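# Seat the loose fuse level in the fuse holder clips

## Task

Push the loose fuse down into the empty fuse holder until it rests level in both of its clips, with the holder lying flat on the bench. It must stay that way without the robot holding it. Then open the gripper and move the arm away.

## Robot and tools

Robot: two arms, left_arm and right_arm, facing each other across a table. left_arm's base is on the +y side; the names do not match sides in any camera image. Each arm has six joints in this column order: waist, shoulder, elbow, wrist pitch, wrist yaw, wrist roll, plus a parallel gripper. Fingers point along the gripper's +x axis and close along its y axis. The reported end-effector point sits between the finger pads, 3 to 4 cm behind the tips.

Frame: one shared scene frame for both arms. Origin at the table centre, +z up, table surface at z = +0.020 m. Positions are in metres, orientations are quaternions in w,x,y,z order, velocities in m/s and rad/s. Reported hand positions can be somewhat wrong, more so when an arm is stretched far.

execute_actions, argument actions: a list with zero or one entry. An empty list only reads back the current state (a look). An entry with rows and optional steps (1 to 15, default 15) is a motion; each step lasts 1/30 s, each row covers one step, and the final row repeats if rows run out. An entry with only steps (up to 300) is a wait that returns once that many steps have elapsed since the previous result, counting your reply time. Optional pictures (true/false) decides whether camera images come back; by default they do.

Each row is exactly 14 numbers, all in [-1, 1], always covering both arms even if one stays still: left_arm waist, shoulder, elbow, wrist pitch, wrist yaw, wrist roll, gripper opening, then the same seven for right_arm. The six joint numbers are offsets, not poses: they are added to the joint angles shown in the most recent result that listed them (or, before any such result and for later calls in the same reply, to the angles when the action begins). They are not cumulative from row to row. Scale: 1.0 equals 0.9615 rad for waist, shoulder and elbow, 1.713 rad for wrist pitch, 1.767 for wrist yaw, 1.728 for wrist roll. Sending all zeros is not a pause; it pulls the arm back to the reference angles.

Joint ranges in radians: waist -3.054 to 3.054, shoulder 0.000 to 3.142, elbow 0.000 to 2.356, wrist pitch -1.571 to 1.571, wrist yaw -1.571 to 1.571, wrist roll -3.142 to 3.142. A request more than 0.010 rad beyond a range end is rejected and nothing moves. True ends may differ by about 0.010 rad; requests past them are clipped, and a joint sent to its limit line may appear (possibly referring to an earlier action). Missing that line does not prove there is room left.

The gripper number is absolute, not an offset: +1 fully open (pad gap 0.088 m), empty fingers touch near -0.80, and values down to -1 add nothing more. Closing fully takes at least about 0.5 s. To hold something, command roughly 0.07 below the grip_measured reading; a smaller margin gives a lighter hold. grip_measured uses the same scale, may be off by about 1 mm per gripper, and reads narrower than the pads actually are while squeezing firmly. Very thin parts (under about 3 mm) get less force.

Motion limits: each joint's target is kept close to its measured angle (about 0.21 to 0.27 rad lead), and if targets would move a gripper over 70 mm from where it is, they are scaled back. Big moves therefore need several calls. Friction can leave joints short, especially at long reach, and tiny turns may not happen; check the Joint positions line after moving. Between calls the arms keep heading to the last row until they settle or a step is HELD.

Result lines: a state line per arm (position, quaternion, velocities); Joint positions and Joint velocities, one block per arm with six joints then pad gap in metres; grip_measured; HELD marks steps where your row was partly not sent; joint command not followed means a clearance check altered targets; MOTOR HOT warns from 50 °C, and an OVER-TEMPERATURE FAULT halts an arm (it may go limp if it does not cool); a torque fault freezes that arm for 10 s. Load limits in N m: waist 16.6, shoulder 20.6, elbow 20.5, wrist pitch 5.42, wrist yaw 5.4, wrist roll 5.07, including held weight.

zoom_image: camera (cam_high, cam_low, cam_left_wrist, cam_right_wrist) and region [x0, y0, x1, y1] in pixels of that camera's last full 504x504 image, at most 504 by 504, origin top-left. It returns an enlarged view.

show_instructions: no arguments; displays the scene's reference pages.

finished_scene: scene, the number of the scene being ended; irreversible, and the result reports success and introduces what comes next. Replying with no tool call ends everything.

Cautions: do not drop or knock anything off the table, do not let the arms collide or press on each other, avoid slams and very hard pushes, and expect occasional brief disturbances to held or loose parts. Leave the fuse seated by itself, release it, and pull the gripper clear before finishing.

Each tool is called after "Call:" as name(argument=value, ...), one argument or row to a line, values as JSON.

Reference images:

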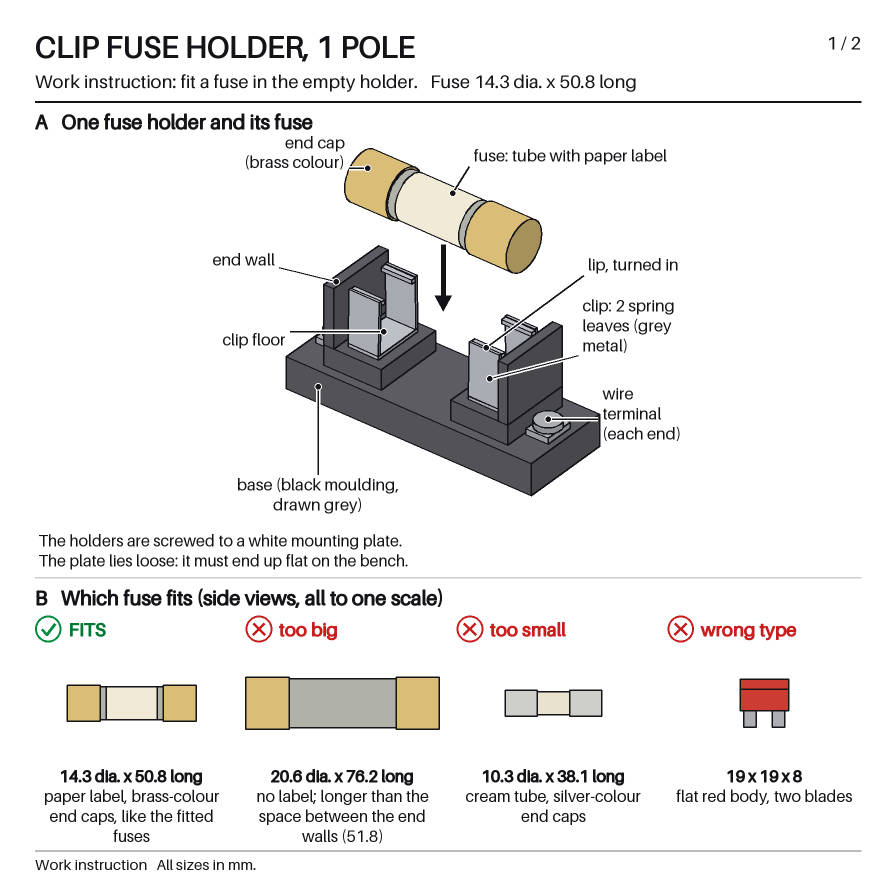

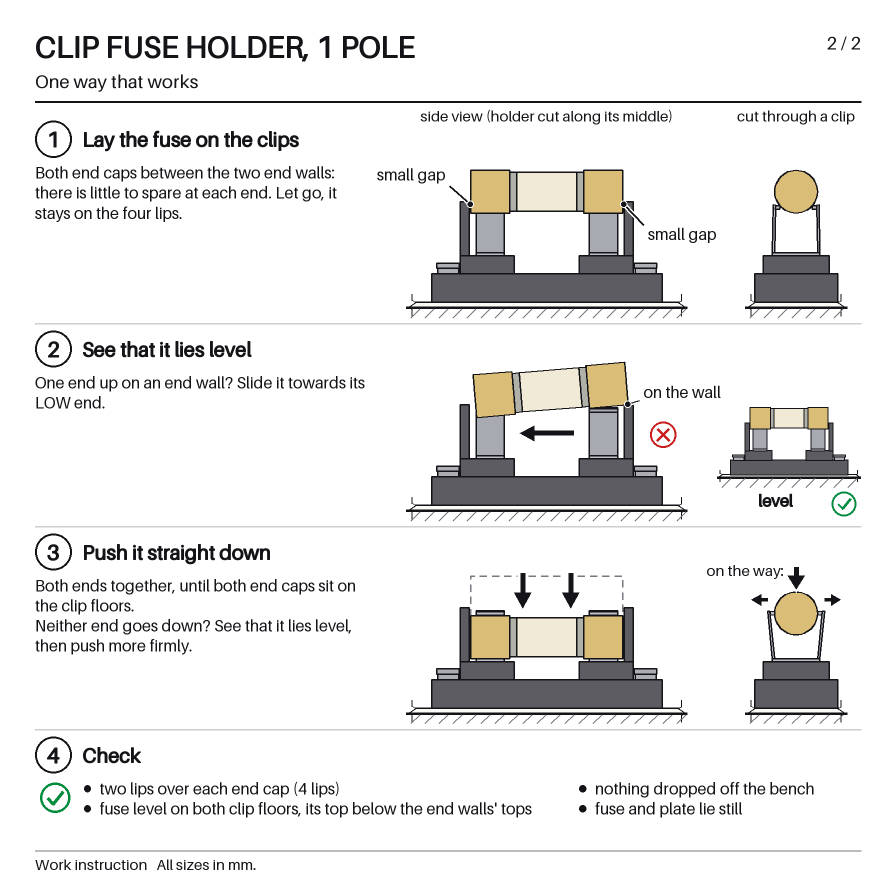

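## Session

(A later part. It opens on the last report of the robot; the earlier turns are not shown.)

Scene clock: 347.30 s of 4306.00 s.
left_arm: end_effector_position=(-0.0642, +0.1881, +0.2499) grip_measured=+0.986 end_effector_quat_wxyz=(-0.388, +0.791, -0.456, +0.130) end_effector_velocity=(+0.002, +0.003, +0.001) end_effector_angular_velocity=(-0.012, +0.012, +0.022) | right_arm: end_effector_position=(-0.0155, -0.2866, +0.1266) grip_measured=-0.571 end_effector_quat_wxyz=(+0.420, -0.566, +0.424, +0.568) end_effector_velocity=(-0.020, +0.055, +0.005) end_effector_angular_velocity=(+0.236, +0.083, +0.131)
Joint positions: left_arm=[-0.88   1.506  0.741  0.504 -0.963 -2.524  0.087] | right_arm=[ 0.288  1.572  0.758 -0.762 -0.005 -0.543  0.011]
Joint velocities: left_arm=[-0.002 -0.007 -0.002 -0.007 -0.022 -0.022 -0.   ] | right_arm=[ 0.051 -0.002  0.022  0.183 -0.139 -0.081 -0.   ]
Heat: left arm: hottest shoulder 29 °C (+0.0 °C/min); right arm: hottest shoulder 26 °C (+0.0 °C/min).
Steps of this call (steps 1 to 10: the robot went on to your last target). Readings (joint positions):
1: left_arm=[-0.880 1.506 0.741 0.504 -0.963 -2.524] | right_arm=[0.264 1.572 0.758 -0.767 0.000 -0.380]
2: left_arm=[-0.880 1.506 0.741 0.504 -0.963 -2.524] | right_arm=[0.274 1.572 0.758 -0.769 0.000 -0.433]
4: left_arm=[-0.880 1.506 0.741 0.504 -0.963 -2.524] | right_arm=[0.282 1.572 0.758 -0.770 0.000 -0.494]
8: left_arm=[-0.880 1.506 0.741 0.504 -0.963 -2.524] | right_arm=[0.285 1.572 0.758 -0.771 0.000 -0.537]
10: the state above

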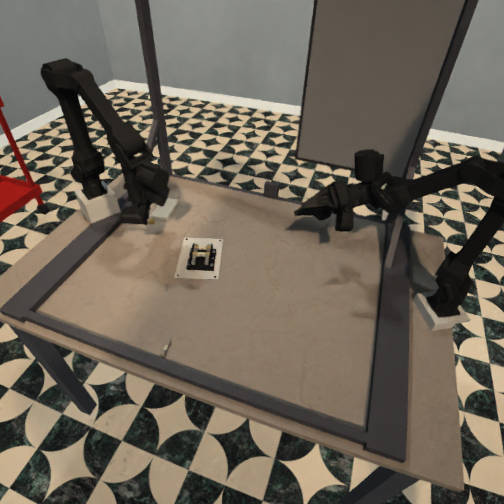

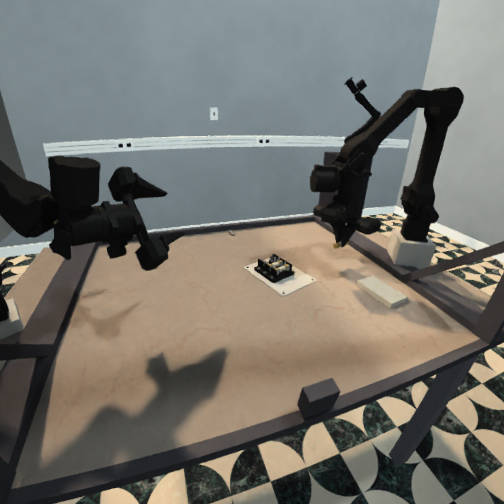

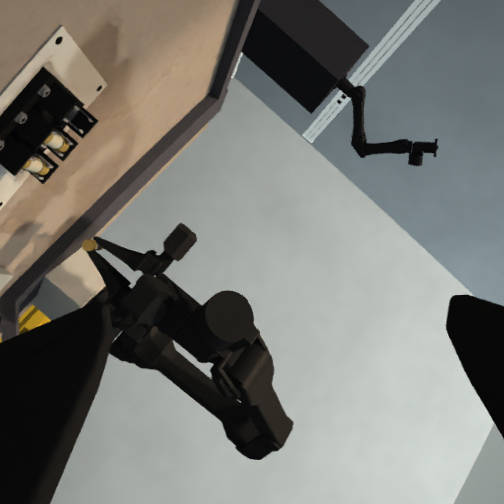

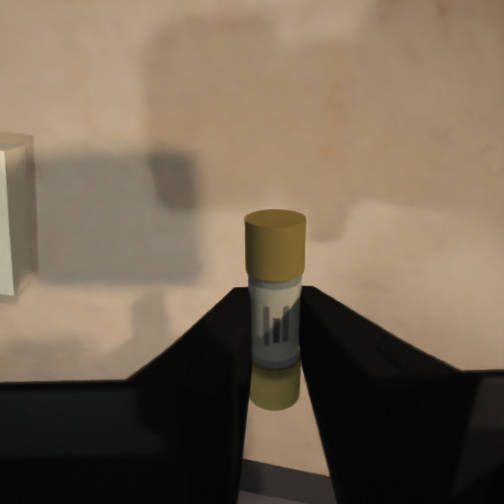

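Call:
execute_actions(
  actions=[
    {"rows": [[0,0,0,0,0,0,1, 0,0.015,0.025,-0.004,0.003,-0.004,-0.65],[0,0,0,0,0,0,1, 0,0.04,0.06,-0.01,0.003,-0.004,-0.65],[0,0,0,0,0,0,1, 0,0.07,0.105,-0.017,0.003,-0.004,-0.65],[0,0,0,0,0,0,1, 0,0.10,0.15,-0.024,0.003,-0.004,-0.65],[0,0,0,0,0,0,1, 0,0.13,0.195,-0.031,0.003,-0.004,-0.65],[0,0,0,0,0,0,1, 0,0.16,0.24,-0.038,0.003,-0.004,-0.65],[0,0,0,0,0,0,1, 0,0.19,0.285,-0.045,0.003,-0.004,-0.65],[0,0,0,0,0,0,1, 0,0.22,0.33,-0.052,0.003,-0.004,-0.65],[0,0,0,0,0,0,1, 0,0.25,0.375,-0.06,0.003,-0.004,-0.65],[0,0,0,0,0,0,1, 0,0.28,0.42,-0.068,0.003,-0.004,-0.65],[0,0,0,0,0,0,1, 0,0.31,0.465,-0.075,0.003,-0.004,-0.65],[0,0,0,0,0,0,1, 0,0.34,0.51,-0.083,0.003,-0.004,-0.65],[0,0,0,0,0,0,1, 0,0.37,0.55,-0.09,0.003,-0.004,-0.65],[0,0,0,0,0,0,1, 0,0.40,0.58,-0.095,0.003,-0.004,-0.65],[0,0,0,0,0,0,1, 0,0.42,0.60,-0.099,0.003,-0.004,-0.65]], "steps": 15},
  ],
  pictures=false,
)

Call:
execute_actions(
  actions=[
    {"steps": 10},
  ],
)

Scene clock: 374.53 s of 4306.00 s.
left_arm: end_effector_position=(-0.0642, +0.1881, +0.2499) grip_measured=+0.986 end_effector_quat_wxyz=(-0.388, +0.791, -0.456, +0.130) end_effector_velocity=(+0.002, +0.001, +0.003) end_effector_angular_velocity=(-0.016, +0.009, +0.011) | right_arm: end_effector_position=(+0.0114, -0.1800, +0.1480) grip_measured=-0.571 end_effector_quat_wxyz=(+0.425, -0.566, +0.414, +0.572) end_effector_velocity=(+0.056, +0.212, -0.012) end_effector_angular_velocity=(+0.019, -0.013, +0.005)
Joint positions: left_arm=[-0.88   1.506  0.741  0.504 -0.963 -2.524  0.087] | right_arm=[ 0.291  1.903  1.251 -0.901 -0.002 -0.549  0.011]
Joint velocities: left_arm=[ 0.002 -0.007 -0.002  0.007 -0.007 -0.007 -0.   ] | right_arm=[-0.002  0.764  0.999 -0.212  0.007 -0.007 -0.   ]
Heat: left arm: hottest shoulder 29 °C (+0.0 °C/min); right arm: hottest shoulder 27 °C (+1.0 °C/min).
Steps of this call (steps 1 to 30: the robot went on to your last target; steps 31 to 90: nothing new was sent; then 23.73 s passed at rest; steps 91 to 105: all 15 steps of this action). Readings (joint positions):
91: left_arm=[-0.880 1.506 0.741 0.504 -0.963 -2.524] | right_arm=[0.292 1.570 0.765 -0.774 -0.002 -0.549]
92: left_arm=[-0.880 1.506 0.741 0.504 -0.963 -2.524] | right_arm=[0.291 1.575 0.771 -0.777 -0.002 -0.549]
94: left_arm=[-0.880 1.506 0.741 0.504 -0.963 -2.524] | right_arm=[0.291 1.609 0.809 -0.789 -0.002 -0.549]
98: left_arm=[-0.880 1.506 0.741 0.504 -0.963 -2.524] | right_arm=[0.291 1.710 0.961 -0.822 -0.002 -0.549]
105: the state above

Scene clock: 374.87 s of 4306.00 s.
left_arm: end_effector_position=(-0.0642, +0.1881, +0.2499) grip_measured=+0.986 end_effector_quat_wxyz=(-0.388, +0.791, -0.456, +0.130) end_effector_velocity=(+0.004, +0.005, +0.003) end_effector_angular_velocity=(-0.026, +0.022, +0.038) | right_arm: end_effector_position=(+0.0144, -0.1684, +0.1434) grip_measured=-0.571 end_effector_quat_wxyz=(+0.418, -0.569, +0.421, +0.569) end_effector_velocity=(-0.001, -0.001, +0.006) end_effector_angular_velocity=(-0.006, +0.024, -0.000)
Joint positions: left_arm=[-0.88   1.506  0.741  0.504 -0.963 -2.524  0.087] | right_arm=[ 0.291  1.968  1.322 -0.929 -0.002 -0.549  0.011]
Joint velocities: left_arm=[-0.002 -0.012 -0.002 -0.007 -0.037 -0.037 -0.   ] | right_arm=[-0.007 -0.002  0.022 -0.037 -0.022 -0.007 -0.   ]
Heat: left arm: hottest shoulder 29 °C (+0.0 °C/min); right arm: hottest shoulder 27 °C (+1.0 °C/min).
Steps of this call (steps 1 to 10: the robot went on to your last target). Readings (joint positions):
1: left_arm=[-0.880 1.506 0.741 0.504 -0.963 -2.524] | right_arm=[0.291 1.925 1.278 -0.906 -0.002 -0.549]
2: left_arm=[-0.880 1.506 0.741 0.504 -0.963 -2.524] | right_arm=[0.291 1.941 1.296 -0.911 -0.002 -0.549]
4: left_arm=[-0.880 1.506 0.741 0.504 -0.963 -2.524] | right_arm=[0.291 1.957 1.311 -0.923 -0.002 -0.549]
8: left_arm=[-0.880 1.506 0.741 0.504 -0.963 -2.524] | right_arm=[0.291 1.967 1.319 -0.928 -0.002 -0.549]
10: the state above

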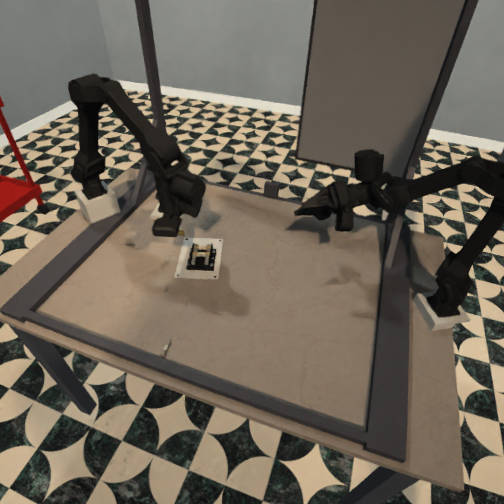

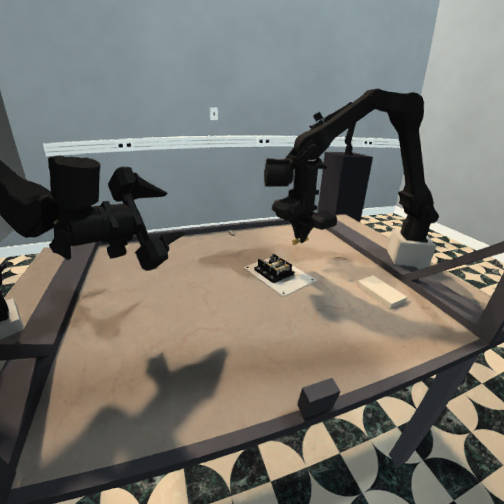

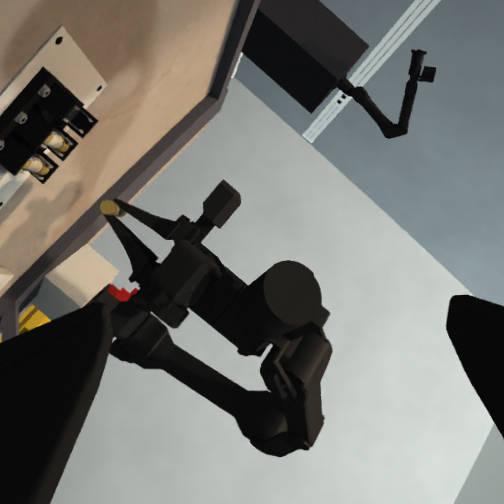

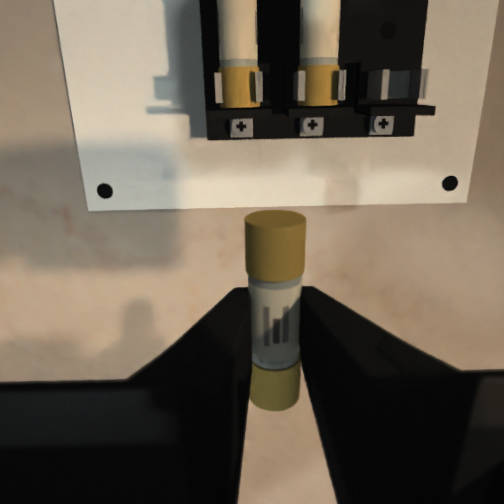

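Call:
execute_actions(
  actions=[
    {"rows": [[0,0,0,0,0,0,1, -0.011,0.015,0.025,-0.003,0.003,-0.007,-0.65],[0,0,0,0,0,0,1, -0.011,0.04,0.06,-0.007,0.003,-0.007,-0.65],[0,0,0,0,0,0,1, -0.011,0.07,0.10,-0.011,0.003,-0.007,-0.65],[0,0,0,0,0,0,1, -0.011,0.10,0.14,-0.016,0.003,-0.007,-0.65],[0,0,0,0,0,0,1, -0.011,0.13,0.18,-0.02,0.003,-0.007,-0.65],[0,0,0,0,0,0,1, -0.011,0.16,0.22,-0.025,0.003,-0.007,-0.65],[0,0,0,0,0,0,1, -0.011,0.19,0.26,-0.03,0.003,-0.007,-0.65],[0,0,0,0,0,0,1, -0.011,0.22,0.30,-0.034,0.003,-0.007,-0.65],[0,0,0,0,0,0,1, -0.011,0.25,0.34,-0.039,0.003,-0.007,-0.65],[0,0,0,0,0,0,1, -0.011,0.28,0.38,-0.043,0.003,-0.007,-0.65],[0,0,0,0,0,0,1, -0.011,0.31,0.415,-0.047,0.003,-0.007,-0.65],[0,0,0,0,0,0,1, -0.011,0.335,0.445,-0.051,0.003,-0.007,-0.65],[0,0,0,0,0,0,1, -0.011,0.355,0.465,-0.053,0.003,-0.007,-0.65],[0,0,0,0,0,0,1, -0.011,0.37,0.48,-0.055,0.003,-0.007,-0.65],[0,0,0,0,0,0,1, -0.011,0.38,0.4857,-0.0556,0.003,-0.007,-0.65]], "steps": 15},
  ],
  pictures=false,
)

Call:
execute_actions(
  actions=[
    {"steps": 15},
  ],
)

Scene clock: 428.30 s of 4306.00 s.
left_arm: end_effector_position=(-0.0642, +0.1881, +0.2499) grip_measured=+0.986 end_effector_quat_wxyz=(-0.388, +0.791, -0.456, +0.130) end_effector_velocity=(+0.000, +0.002, -0.005) end_effector_angular_velocity=(+0.012, +0.006, +0.008) | right_arm: end_effector_position=(+0.0388, -0.0888, +0.1238) grip_measured=-0.571 end_effector_quat_wxyz=(+0.425, -0.567, +0.415, +0.571) end_effector_velocity=(+0.026, +0.083, -0.093) end_effector_angular_velocity=(-0.094, +0.017, -0.015)
Joint positions: left_arm=[-0.88   1.506  0.741  0.504 -0.963 -2.524  0.087] | right_arm=[ 0.282  2.281  1.736 -1.009  0.001 -0.556  0.011]
Joint velocities: left_arm=[-0.002  0.002 -0.002 -0.022 -0.007 -0.022 -0.   ] | right_arm=[-0.007  0.54   0.54  -0.095  0.007  0.007  0.   ]
Heat: left arm: hottest shoulder 30 °C (+1.0 °C/min); right arm: hottest shoulder 30 °C (+3.0 °C/min).
Steps of this call (steps 1 to 30: the robot went on to your last target; steps 31 to 90: nothing new was sent; then 49.93 s passed at rest; steps 91 to 105: all 15 steps of this action). Readings (joint positions):
91: left_arm=[-0.880 1.506 0.741 0.504 -0.963 -2.524] | right_arm=[0.290 1.969 1.325 -0.931 -0.002 -0.549]
92: left_arm=[-0.880 1.506 0.741 0.504 -0.963 -2.524] | right_arm=[0.289 1.974 1.333 -0.937 -0.002 -0.550]
94: left_arm=[-0.880 1.506 0.741 0.504 -0.963 -2.524] | right_arm=[0.285 2.003 1.373 -0.946 -0.001 -0.554]
98: left_arm=[-0.880 1.506 0.741 0.504 -0.963 -2.524] | right_arm=[0.282 2.103 1.511 -0.968 0.001 -0.555]
105: the state above

Scene clock: 428.80 s of 4306.00 s.
left_arm: end_effector_position=(-0.0642, +0.1881, +0.2499) grip_measured=+0.986 end_effector_quat_wxyz=(-0.388, +0.791, -0.456, +0.130) end_effector_velocity=(+0.002, +0.001, -0.003) end_effector_angular_velocity=(+0.007, -0.000, +0.011) | right_arm: end_effector_position=(+0.0402, -0.0837, +0.1156) grip_measured=-0.571 end_effector_quat_wxyz=(+0.420, -0.569, +0.420, +0.569) end_effector_velocity=(-0.003, -0.001, +0.000) end_effector_angular_velocity=(-0.005, +0.009, +0.010)
Joint positions: left_arm=[-0.88   1.506  0.741  0.504 -0.963 -2.524  0.087] | right_arm=[ 0.282  2.325  1.778 -1.023  0.001 -0.556  0.011]
Joint velocities: left_arm=[ 0.002  0.002 -0.002 -0.007 -0.007 -0.007 -0.   ] | right_arm=[ 0.002 -0.002 -0.002 -0.007 -0.007 -0.007 -0.   ]
Heat: left arm: hottest shoulder 30 °C (+1.0 °C/min); right arm: hottest shoulder 30 °C (+3.0 °C/min).
Steps of this call (steps 1 to 15: the robot went on to your last target). Readings (joint positions):
1: left_arm=[-0.880 1.506 0.741 0.504 -0.963 -2.524] | right_arm=[0.282 2.296 1.750 -1.013 0.001 -0.556]
2: left_arm=[-0.880 1.506 0.741 0.504 -0.963 -2.524] | right_arm=[0.282 2.307 1.759 -1.016 0.001 -0.556]
4: left_arm=[-0.880 1.506 0.741 0.504 -0.963 -2.524] | right_arm=[0.282 2.320 1.766 -1.021 0.001 -0.556]
8: left_arm=[-0.880 1.506 0.741 0.504 -0.963 -2.524] | right_arm=[0.282 2.325 1.773 -1.022 0.001 -0.556]
15: the state above

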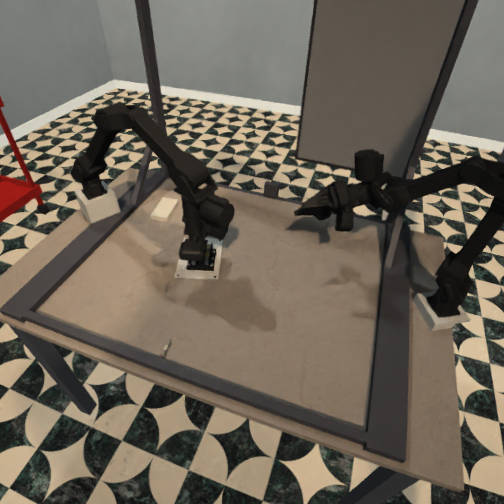

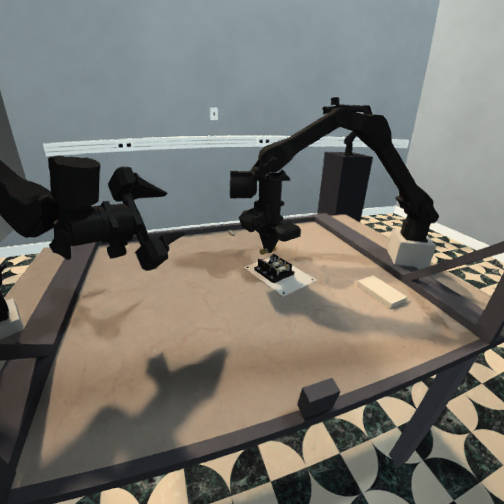

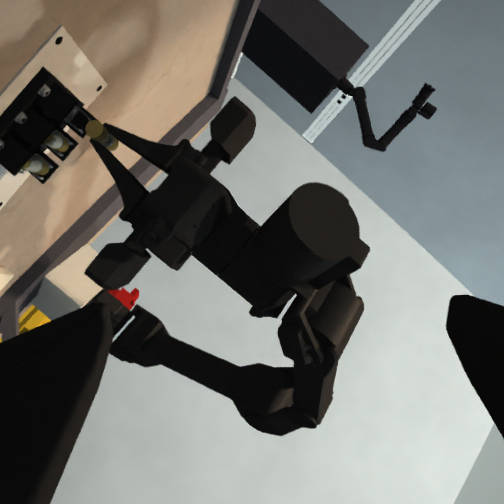

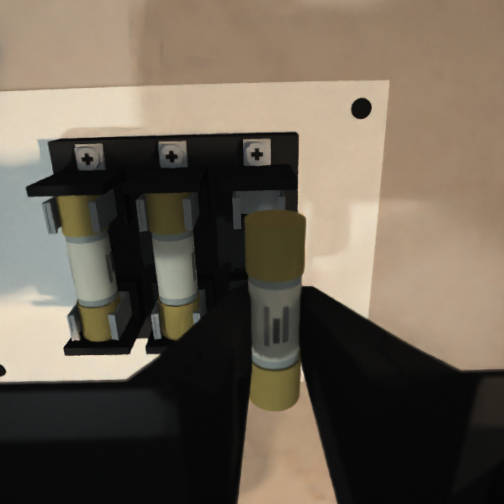

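Call:
zoom_image(
  camera="cam_right_wrist",
  region=[120, 120, 340, 340],
)

Call:
zoom_image(
  camera="cam_left_wrist",
  region=[0, 60, 150, 210],
)

Region (120, 120, 340, 340) of cam_right_wrist's 504x504 image, scaled by 2.291, with more detail than that image has.

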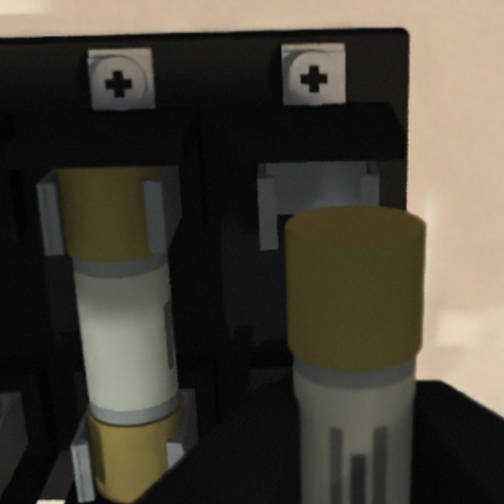

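Region (0, 60, 150, 210) of cam_left_wrist's 504x504 image, scaled by 3.360, with more detail than that image has.

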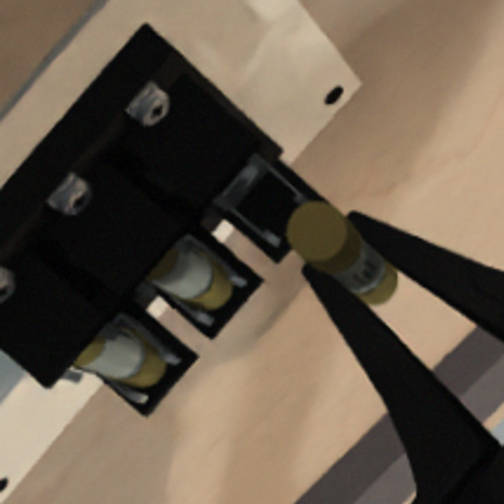

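Call:
execute_actions(
  actions=[
    {"rows": [[0,0,0,0,0,0,1, 0.0081,0.005,-0.012,0.007,0,0,-0.65],[0,0,0,0,0,0,1, 0.0081,0.010,-0.024,0.014,0,0,-0.65],[0,0,0,0,0,0,1, 0.0081,0.015,-0.036,0.021,0,0,-0.65],[0,0,0,0,0,0,1, 0.0081,0.0208,-0.0478,0.0287,0,0,-0.65]], "steps": 15},
  ],
  pictures=false,
)

Call:
execute_actions(
  actions=[
    {"steps": 10},
  ],
)

Call:
zoom_image(
  camera="cam_right_wrist",
  region=[120, 120, 340, 340],
)

Call:
zoom_image(
  camera="cam_left_wrist",
  region=[0, 60, 150, 210],
)

Scene clock: 460.67 s of 4306.00 s.
left_arm: end_effector_position=(-0.0642, +0.1881, +0.2499) grip_measured=+0.986 end_effector_quat_wxyz=(-0.388, +0.791, -0.456, +0.130) end_effector_velocity=(+0.002, +0.002, -0.002) end_effector_angular_velocity=(+0.005, -0.004, +0.020) | right_arm: end_effector_position=(+0.0371, -0.0859, +0.1001) grip_measured=-0.571 end_effector_quat_wxyz=(+0.417, -0.571, +0.420, +0.569) end_effector_velocity=(-0.001, -0.006, -0.002) end_effector_angular_velocity=(-0.024, +0.014, +0.005)
Joint positions: left_arm=[-0.88   1.506  0.741  0.504 -0.963 -2.524  0.087] | right_arm=[ 0.288  2.34   1.739 -0.975  0.001 -0.556  0.011]
Joint velocities: left_arm=[-0.002  0.002 -0.002 -0.007 -0.022 -0.007  0.   ] | right_arm=[-0.002  0.002 -0.002 -0.022 -0.007 -0.007 -0.   ]
Heat: left arm: hottest shoulder 30 °C (+1.0 °C/min); right arm: hottest shoulder 35 °C (+6.0 °C/min).
Steps of this call (steps 1 to 15: the robot went on to your last target; steps 16 to 90: nothing new was sent; then 28.37 s passed at rest; steps 91 to 105: all 15 steps of this action). Readings (joint positions):
91: left_arm=[-0.880 1.506 0.741 0.504 -0.963 -2.524] | right_arm=[0.283 2.325 1.778 -1.023 0.001 -0.556]
92: left_arm=[-0.880 1.506 0.741 0.504 -0.963 -2.524] | right_arm=[0.283 2.325 1.776 -1.018 0.001 -0.556]
94: left_arm=[-0.880 1.506 0.741 0.504 -0.963 -2.524] | right_arm=[0.285 2.325 1.765 -0.998 0.001 -0.556]
98: left_arm=[-0.880 1.506 0.741 0.504 -0.963 -2.524] | right_arm=[0.287 2.335 1.745 -0.982 0.001 -0.556]
105: the state above

Scene clock: 461.00 s of 4306.00 s.
left_arm: end_effector_position=(-0.0642, +0.1881, +0.2499) grip_measured=+0.986 end_effector_quat_wxyz=(-0.388, +0.791, -0.456, +0.130) end_effector_velocity=(-0.001, +0.001, -0.003) end_effector_angular_velocity=(+0.008, +0.003, -0.008) | right_arm: end_effector_position=(+0.0371, -0.0859, +0.1001) grip_measured=-0.571 end_effector_quat_wxyz=(+0.417, -0.571, +0.420, +0.569) end_effector_velocity=(+0.002, -0.003, +0.000) end_effector_angular_velocity=(-0.009, -0.005, +0.005)
Joint positions: left_arm=[-0.88   1.506  0.741  0.504 -0.963 -2.524  0.087] | right_arm=[ 0.288  2.34   1.739 -0.975  0.001 -0.556  0.011]
Joint velocities: left_arm=[-0.002 -0.002 -0.007 -0.007  0.007 -0.007 -0.   ] | right_arm=[-0.002 -0.002 -0.002 -0.007  0.007 -0.007  0.   ]
Heat: left arm: hottest shoulder 30 °C (+1.0 °C/min); right arm: hottest shoulder 35 °C (+6.1 °C/min).
Steps of this call (steps 1 to 10: the robot went on to your last target). Readings (joint positions):
1: left_arm=[-0.880 1.506 0.741 0.504 -0.963 -2.524] | right_arm=[0.288 2.340 1.739 -0.975 0.001 -0.556]
2: left_arm=[-0.880 1.506 0.741 0.504 -0.963 -2.524] | right_arm=[0.288 2.340 1.739 -0.975 0.001 -0.556]
4: left_arm=[-0.880 1.506 0.741 0.504 -0.963 -2.524] | right_arm=[0.288 2.340 1.739 -0.975 0.001 -0.556]
8: left_arm=[-0.880 1.506 0.741 0.504 -0.963 -2.524] | right_arm=[0.288 2.340 1.739 -0.975 0.001 -0.556]
10: the state above

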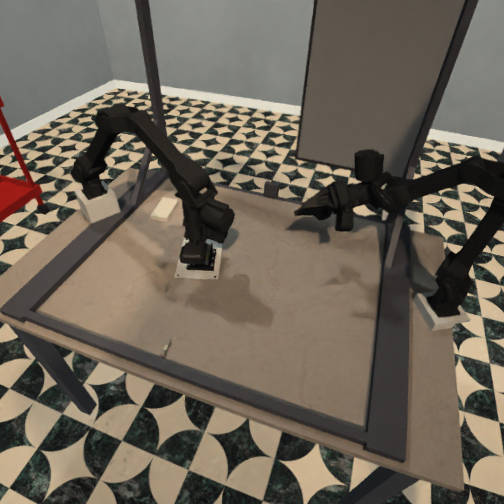

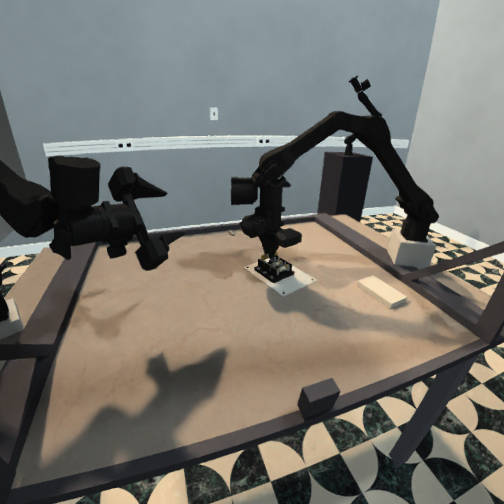

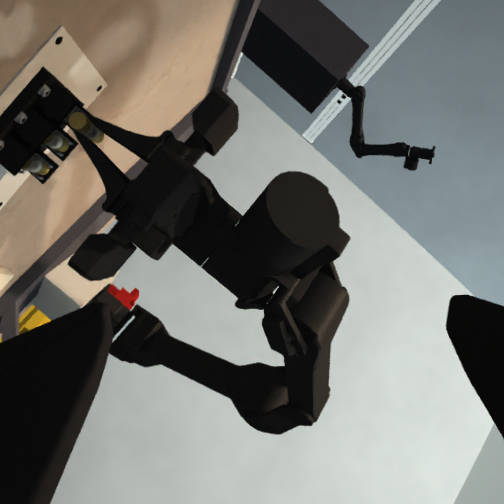

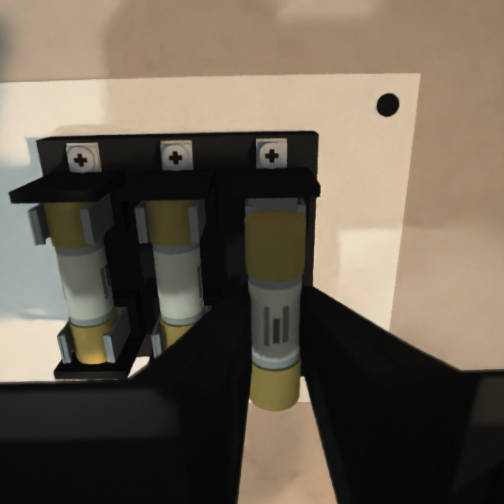

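Region (120, 120, 340, 340) of cam_right_wrist's 504x504 image, scaled by 2.291, with more detail than that image has.

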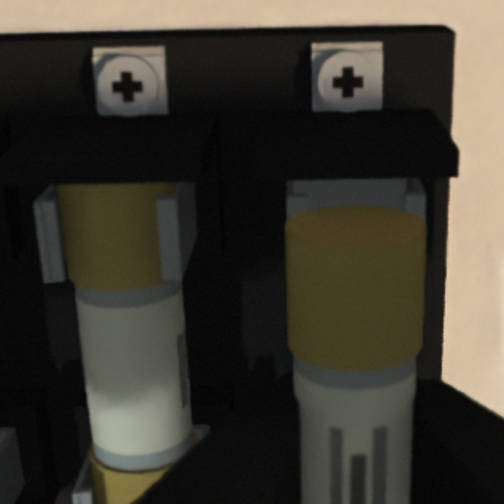

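Region (0, 60, 150, 210) of cam_left_wrist's 504x504 image, scaled by 3.360, with more detail than that image has.

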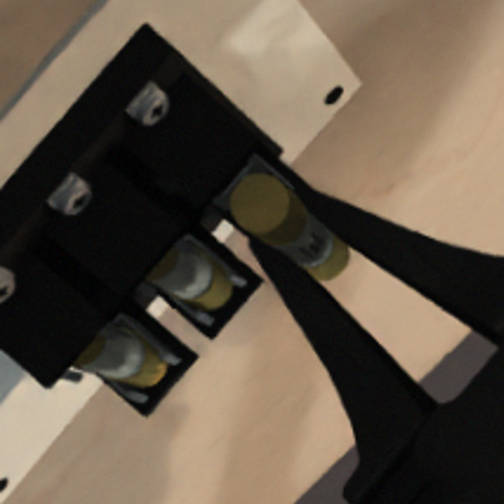

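Call:
execute_actions(
  actions=[
    {"rows": [[0,0,0,0,0,0,1, -0.003,0.005,-0.005,0.005,0,0,-0.65],[0,0,0,0,0,0,1, -0.003,0.010,-0.010,0.010,0,0,-0.65],[0,0,0,0,0,0,1, -0.003,0.0156,-0.0154,0.014,0,0,-0.65]], "steps": 15},
  ],
  pictures=false,
)

Call:
execute_actions(
  actions=[
    {"steps": 8},
  ],
)

Call:
zoom_image(
  camera="cam_right_wrist",
  region=[200, 140, 350, 290],
)

Call:
zoom_image(
  camera="cam_left_wrist",
  region=[30, 80, 130, 180],
)

Scene clock: 489.30 s of 4306.00 s.
left_arm: end_effector_position=(-0.0642, +0.1881, +0.2499) grip_measured=+0.986 end_effector_quat_wxyz=(-0.388, +0.791, -0.456, +0.130) end_effector_velocity=(+0.000, +0.000, -0.001) end_effector_angular_velocity=(-0.005, +0.017, -0.001) | right_arm: end_effector_position=(+0.0376, -0.0841, +0.0959) grip_measured=-0.571 end_effector_quat_wxyz=(+0.420, -0.570, +0.417, +0.570) end_effector_velocity=(-0.004, -0.006, -0.001) end_effector_angular_velocity=(-0.024, +0.014, +0.010)
Joint positions: left_arm=[-0.88   1.506  0.741  0.504 -0.963 -2.524  0.087] | right_arm=[ 0.288  2.346  1.733 -0.954  0.001 -0.556  0.011]
Joint velocities: left_arm=[ 0.002 -0.002 -0.002 -0.007  0.007 -0.022 -0.   ] | right_arm=[ 0.002 -0.002 -0.007 -0.022 -0.007 -0.007 -0.   ]
Heat: left arm: hottest shoulder 30 °C (+0.0 °C/min); right arm: hottest shoulder 38 °C (+7.1 °C/min).
Steps of this call (steps 1 to 15: the robot went on to your last target; steps 16 to 90: nothing new was sent; then 24.80 s passed at rest; steps 91 to 105: all 15 steps of this action). Readings (joint positions):
91: left_arm=[-0.880 1.506 0.741 0.504 -0.963 -2.524] | right_arm=[0.288 2.340 1.739 -0.975 0.001 -0.556]
92: left_arm=[-0.880 1.506 0.741 0.504 -0.963 -2.524] | right_arm=[0.288 2.340 1.739 -0.971 0.001 -0.556]
94: left_arm=[-0.880 1.506 0.741 0.504 -0.963 -2.524] | right_arm=[0.288 2.341 1.737 -0.961 0.001 -0.556]
98: left_arm=[-0.880 1.506 0.741 0.504 -0.963 -2.524] | right_arm=[0.288 2.345 1.733 -0.955 0.001 -0.556]
105: the state above

Scene clock: 489.57 s of 4306.00 s.
left_arm: end_effector_position=(-0.0642, +0.1881, +0.2499) grip_measured=+0.986 end_effector_quat_wxyz=(-0.388, +0.791, -0.456, +0.130) end_effector_velocity=(+0.000, +0.001, -0.003) end_effector_angular_velocity=(+0.015, -0.012, +0.004) | right_arm: end_effector_position=(+0.0376, -0.0841, +0.0959) grip_measured=-0.571 end_effector_quat_wxyz=(+0.420, -0.570, +0.417, +0.570) end_effector_velocity=(-0.003, -0.002, -0.002) end_effector_angular_velocity=(-0.006, +0.024, +0.005)
Joint positions: left_arm=[-0.88   1.506  0.741  0.504 -0.963 -2.524  0.087] | right_arm=[ 0.288  2.346  1.733 -0.954  0.001 -0.556  0.011]
Joint velocities: left_arm=[-0.002  0.002 -0.002 -0.007 -0.007  0.007 -0.   ] | right_arm=[-0.002  0.002 -0.002 -0.007 -0.022 -0.007 -0.   ]
Heat: left arm: hottest shoulder 30 °C (+0.0 °C/min); right arm: hottest shoulder 38 °C (+7.0 °C/min).
Steps of this call (steps 1 to 8: the robot went on to your last target). Readings (joint positions):
1: left_arm=[-0.880 1.506 0.741 0.504 -0.963 -2.524] | right_arm=[0.288 2.346 1.733 -0.954 0.001 -0.556]
2: left_arm=[-0.880 1.506 0.741 0.504 -0.963 -2.524] | right_arm=[0.288 2.346 1.733 -0.954 0.001 -0.556]
4: left_arm=[-0.880 1.506 0.741 0.504 -0.963 -2.524] | right_arm=[0.288 2.346 1.733 -0.954 0.001 -0.556]
8: the state above

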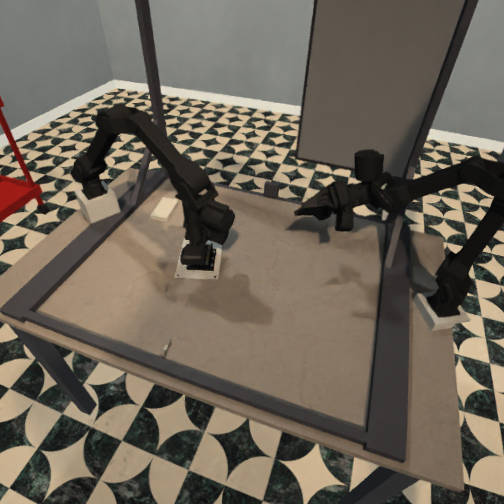

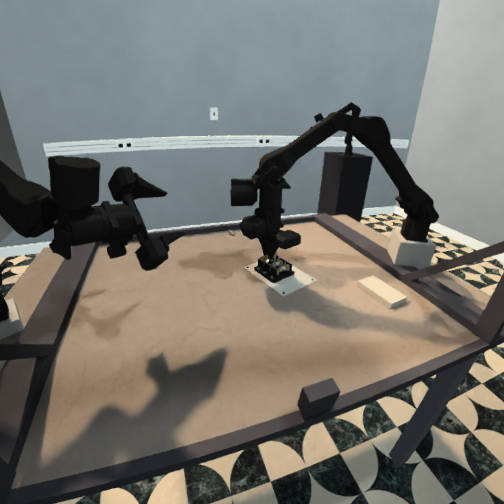

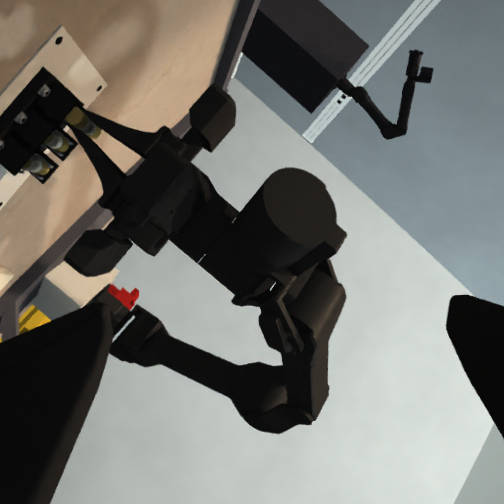

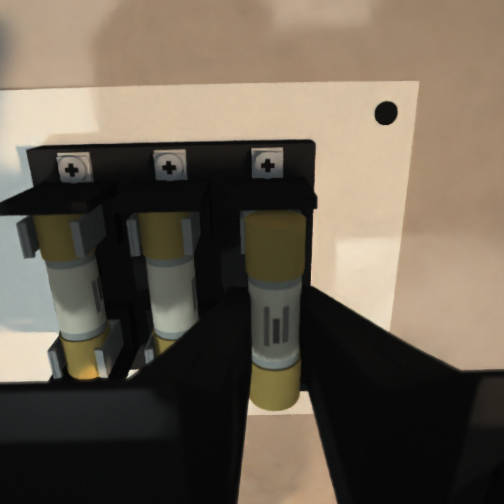

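Region (200, 140, 350, 290) of cam_right_wrist's 504x504 image, scaled by 3.360, with more detail than that image has.

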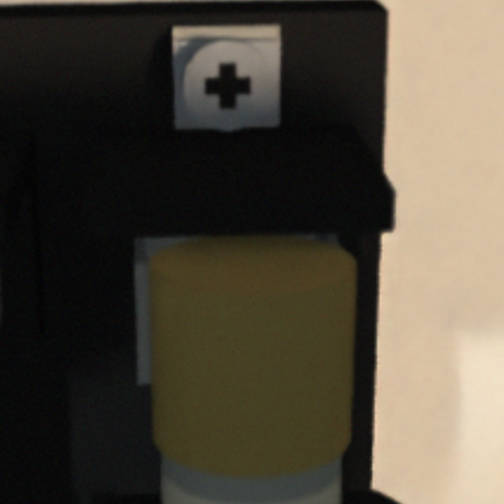

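Region (30, 80, 130, 180) of cam_left_wrist's 504x504 image, scaled by 5.040, with more detail than that image has.

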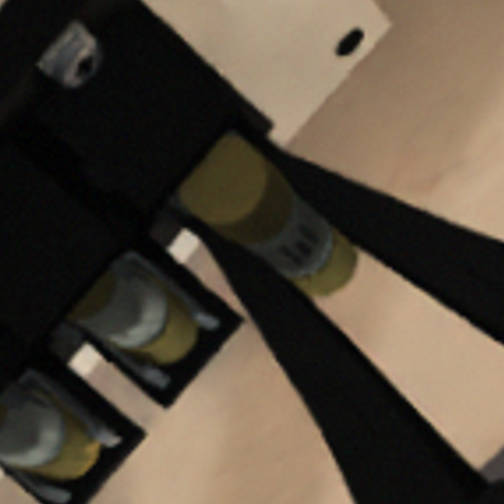

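Call:
zoom_image(
  camera="cam_right_wrist",
  region=[200, 320, 350, 470],
)

Call:
zoom_image(
  camera="cam_low",
  region=[240, 230, 310, 290],
)

Call:
zoom_image(
  camera="cam_high",
  region=[165, 225, 235, 285],
)

Region (200, 320, 350, 470) of cam_right_wrist's 504x504 image, scaled by 3.360, with more detail than that image has.

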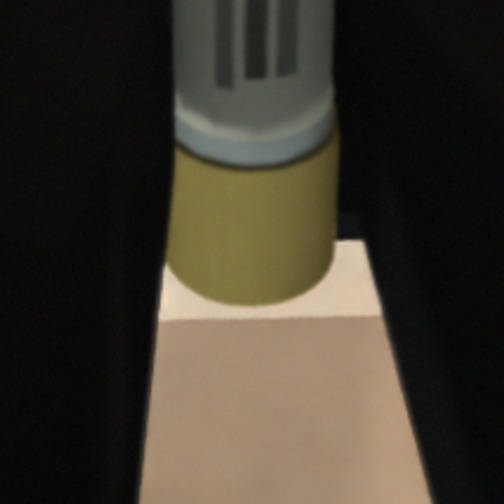

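Region (240, 230, 310, 290) of cam_low's 504x504 image, scaled by 7.200, with more detail than that image has; it fills the top 432 rows of this view, and the rest is white.

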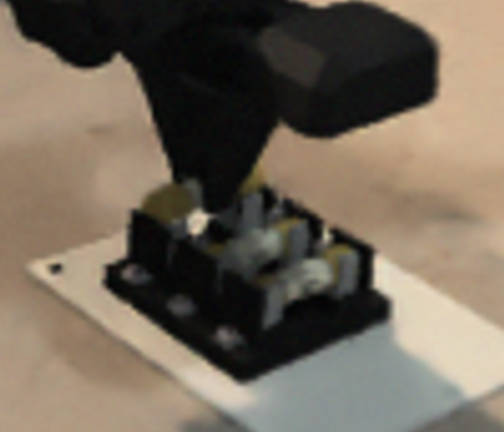

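Region (165, 225, 235, 285) of cam_high's 504x504 image, scaled by 7.200, with more detail than that image has; it fills the top 432 rows of this view, and the rest is white.

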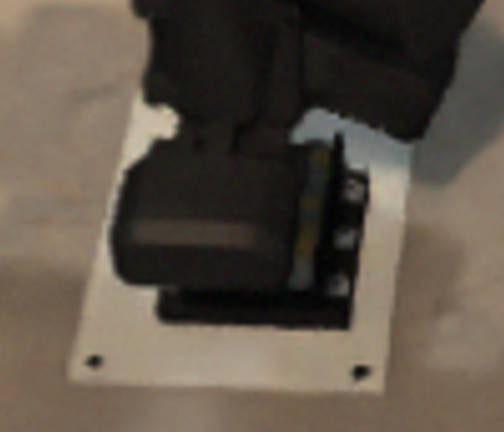

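Call:
execute_actions(
  actions=[
    {"rows": [[0,0,0,0,0,0,1, 0,0,0,0,0,0,-0.60],[0,0,0,0,0,0,1, 0,0,0,0,0,0,-0.57],[0,0,0,0,0,0,1, 0,0,0,0,0,0,-0.55],[0,0,0,0,0,0,1, 0,0,0,0,0,0,-0.53],[0,0,0,0,0,0,1, 0,0,0,0,0,0,-0.51],[0,0,0,0,0,0,1, 0,0,0,0,0,0,-0.49],[0,0,0,0,0,0,1, 0,0,0,0,0,0,-0.46],[0,0,0,0,0,0,1, 0,0,0,0,0,0,-0.42],[0,0,0,0,0,0,1, 0,0,0,0,0,0,-0.36],[0,0,0,0,0,0,1, 0,0,0,0,0,0,-0.3]], "steps": 15},
  ],
  pictures=false,
)

Call:
execute_actions(
  actions=[
    {"steps": 8},
  ],
)

Call:
zoom_image(
  camera="cam_left_wrist",
  region=[30, 80, 130, 180],
)

Scene clock: 542.27 s of 4306.00 s.
left_arm: end_effector_position=(-0.0642, +0.1881, +0.2499) grip_measured=+0.986 end_effector_quat_wxyz=(-0.388, +0.791, -0.456, +0.130) end_effector_velocity=(-0.001, +0.001, -0.007) end_effector_angular_velocity=(+0.026, -0.004, -0.008) | right_arm: end_effector_position=(+0.0376, -0.0841, +0.0959) grip_measured=-0.320 end_effector_quat_wxyz=(+0.420, -0.570, +0.417, +0.570) end_effector_velocity=(+0.000, +0.001, +0.000) end_effector_angular_velocity=(+0.013, +0.019, +0.015)
Joint positions: left_arm=[-0.88   1.506  0.741  0.504 -0.963 -2.524  0.087] | right_arm=[ 0.288  2.346  1.733 -0.954  0.001 -0.556  0.023]
Joint velocities: left_arm=[-0.002  0.002 -0.007 -0.022  0.007 -0.007  0.   ] | right_arm=[-0.007 -0.002 -0.002  0.007 -0.022 -0.022  0.01 ]
Heat: left arm: hottest shoulder 30 °C (+0.0 °C/min); right arm: hottest shoulder 40 °C (+2.0 °C/min).
Steps of this call (steps 1 to 15: the robot went on to your last target; steps 16 to 90: nothing new was sent; then 49.20 s passed at rest; steps 91 to 105: all 15 steps of this action). Readings (joint positions):
91: left_arm=[-0.880 1.506 0.741 0.504 -0.963 -2.524] | right_arm=[0.288 2.346 1.733 -0.954 0.001 -0.556]
92: left_arm=[-0.880 1.506 0.741 0.504 -0.963 -2.524] | right_arm=[0.288 2.346 1.733 -0.954 0.001 -0.556]
94: left_arm=[-0.880 1.506 0.741 0.504 -0.963 -2.524] | right_arm=[0.288 2.346 1.733 -0.954 0.001 -0.556]
98: left_arm=[-0.880 1.506 0.741 0.504 -0.963 -2.524] | right_arm=[0.288 2.346 1.733 -0.954 0.001 -0.556]
105: the state above

Scene clock: 542.53 s of 4306.00 s.
left_arm: end_effector_position=(-0.0642, +0.1881, +0.2499) grip_measured=+0.986 end_effector_quat_wxyz=(-0.388, +0.791, -0.456, +0.130) end_effector_velocity=(+0.002, +0.003, +0.003) end_effector_angular_velocity=(-0.017, +0.005, +0.020) | right_arm: end_effector_position=(+0.0376, -0.0841, +0.0959) grip_measured=-0.304 end_effector_quat_wxyz=(+0.420, -0.570, +0.417, +0.570) end_effector_velocity=(-0.001, -0.003, -0.001) end_effector_angular_velocity=(-0.010, +0.010, +0.020)
Joint positions: left_arm=[-0.88   1.506  0.741  0.504 -0.963 -2.524  0.087] | right_arm=[ 0.288  2.346  1.733 -0.954  0.001 -0.556  0.024]
Joint velocities: left_arm=[-0.002 -0.007 -0.002  0.007 -0.022 -0.007 -0.   ] | right_arm=[-0.002 -0.002 -0.007 -0.007 -0.007 -0.022  0.   ]
Heat: left arm: hottest shoulder 30 °C (+0.0 °C/min); right arm: hottest shoulder 40 °C (+2.0 °C/min).
Steps of this call (steps 1 to 8: the robot went on to your last target). Readings (joint positions):
1: left_arm=[-0.880 1.506 0.741 0.504 -0.963 -2.524] | right_arm=[0.288 2.346 1.733 -0.954 0.001 -0.556]
2: left_arm=[-0.880 1.506 0.741 0.504 -0.963 -2.524] | right_arm=[0.288 2.346 1.733 -0.954 0.001 -0.556]
4: left_arm=[-0.880 1.506 0.741 0.504 -0.963 -2.524] | right_arm=[0.288 2.346 1.733 -0.954 0.001 -0.556]
8: the state above

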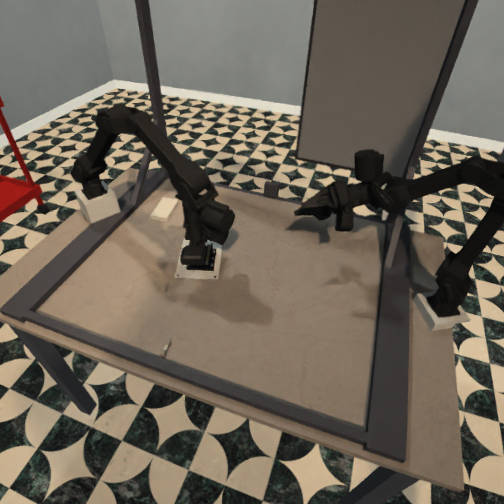

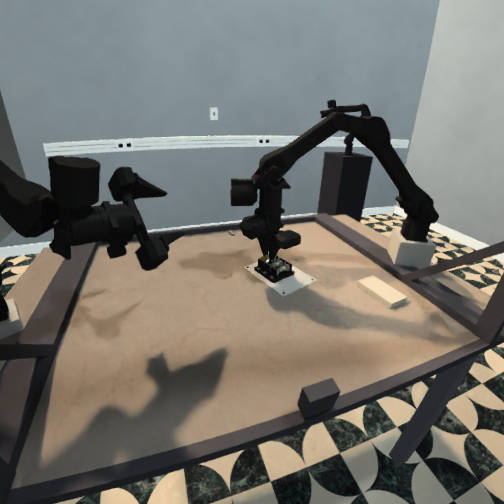

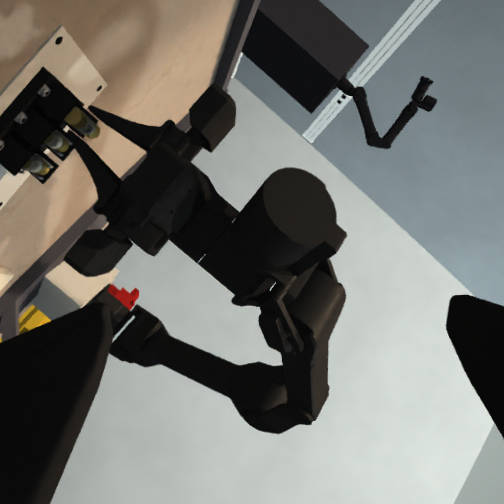

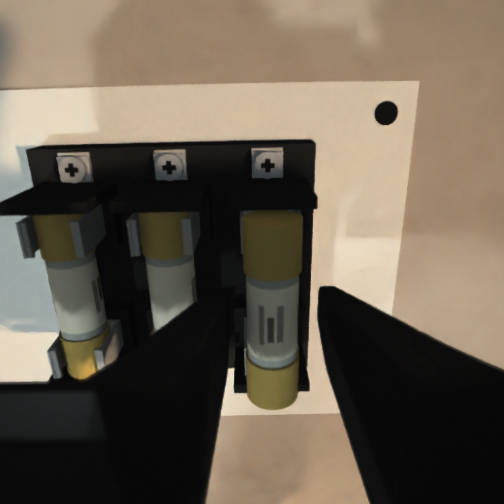

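Region (30, 80, 130, 180) of cam_left_wrist's 504x504 image, scaled by 5.040, with more detail than that image has.

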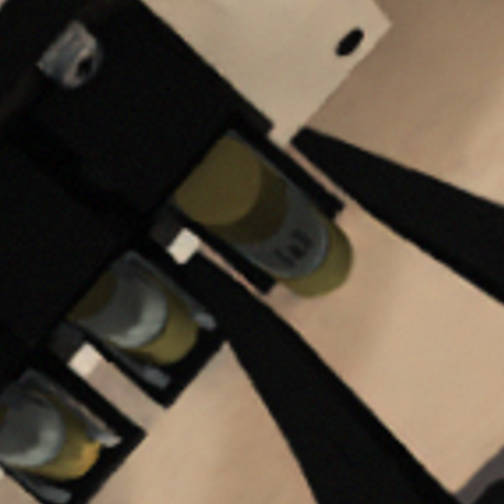

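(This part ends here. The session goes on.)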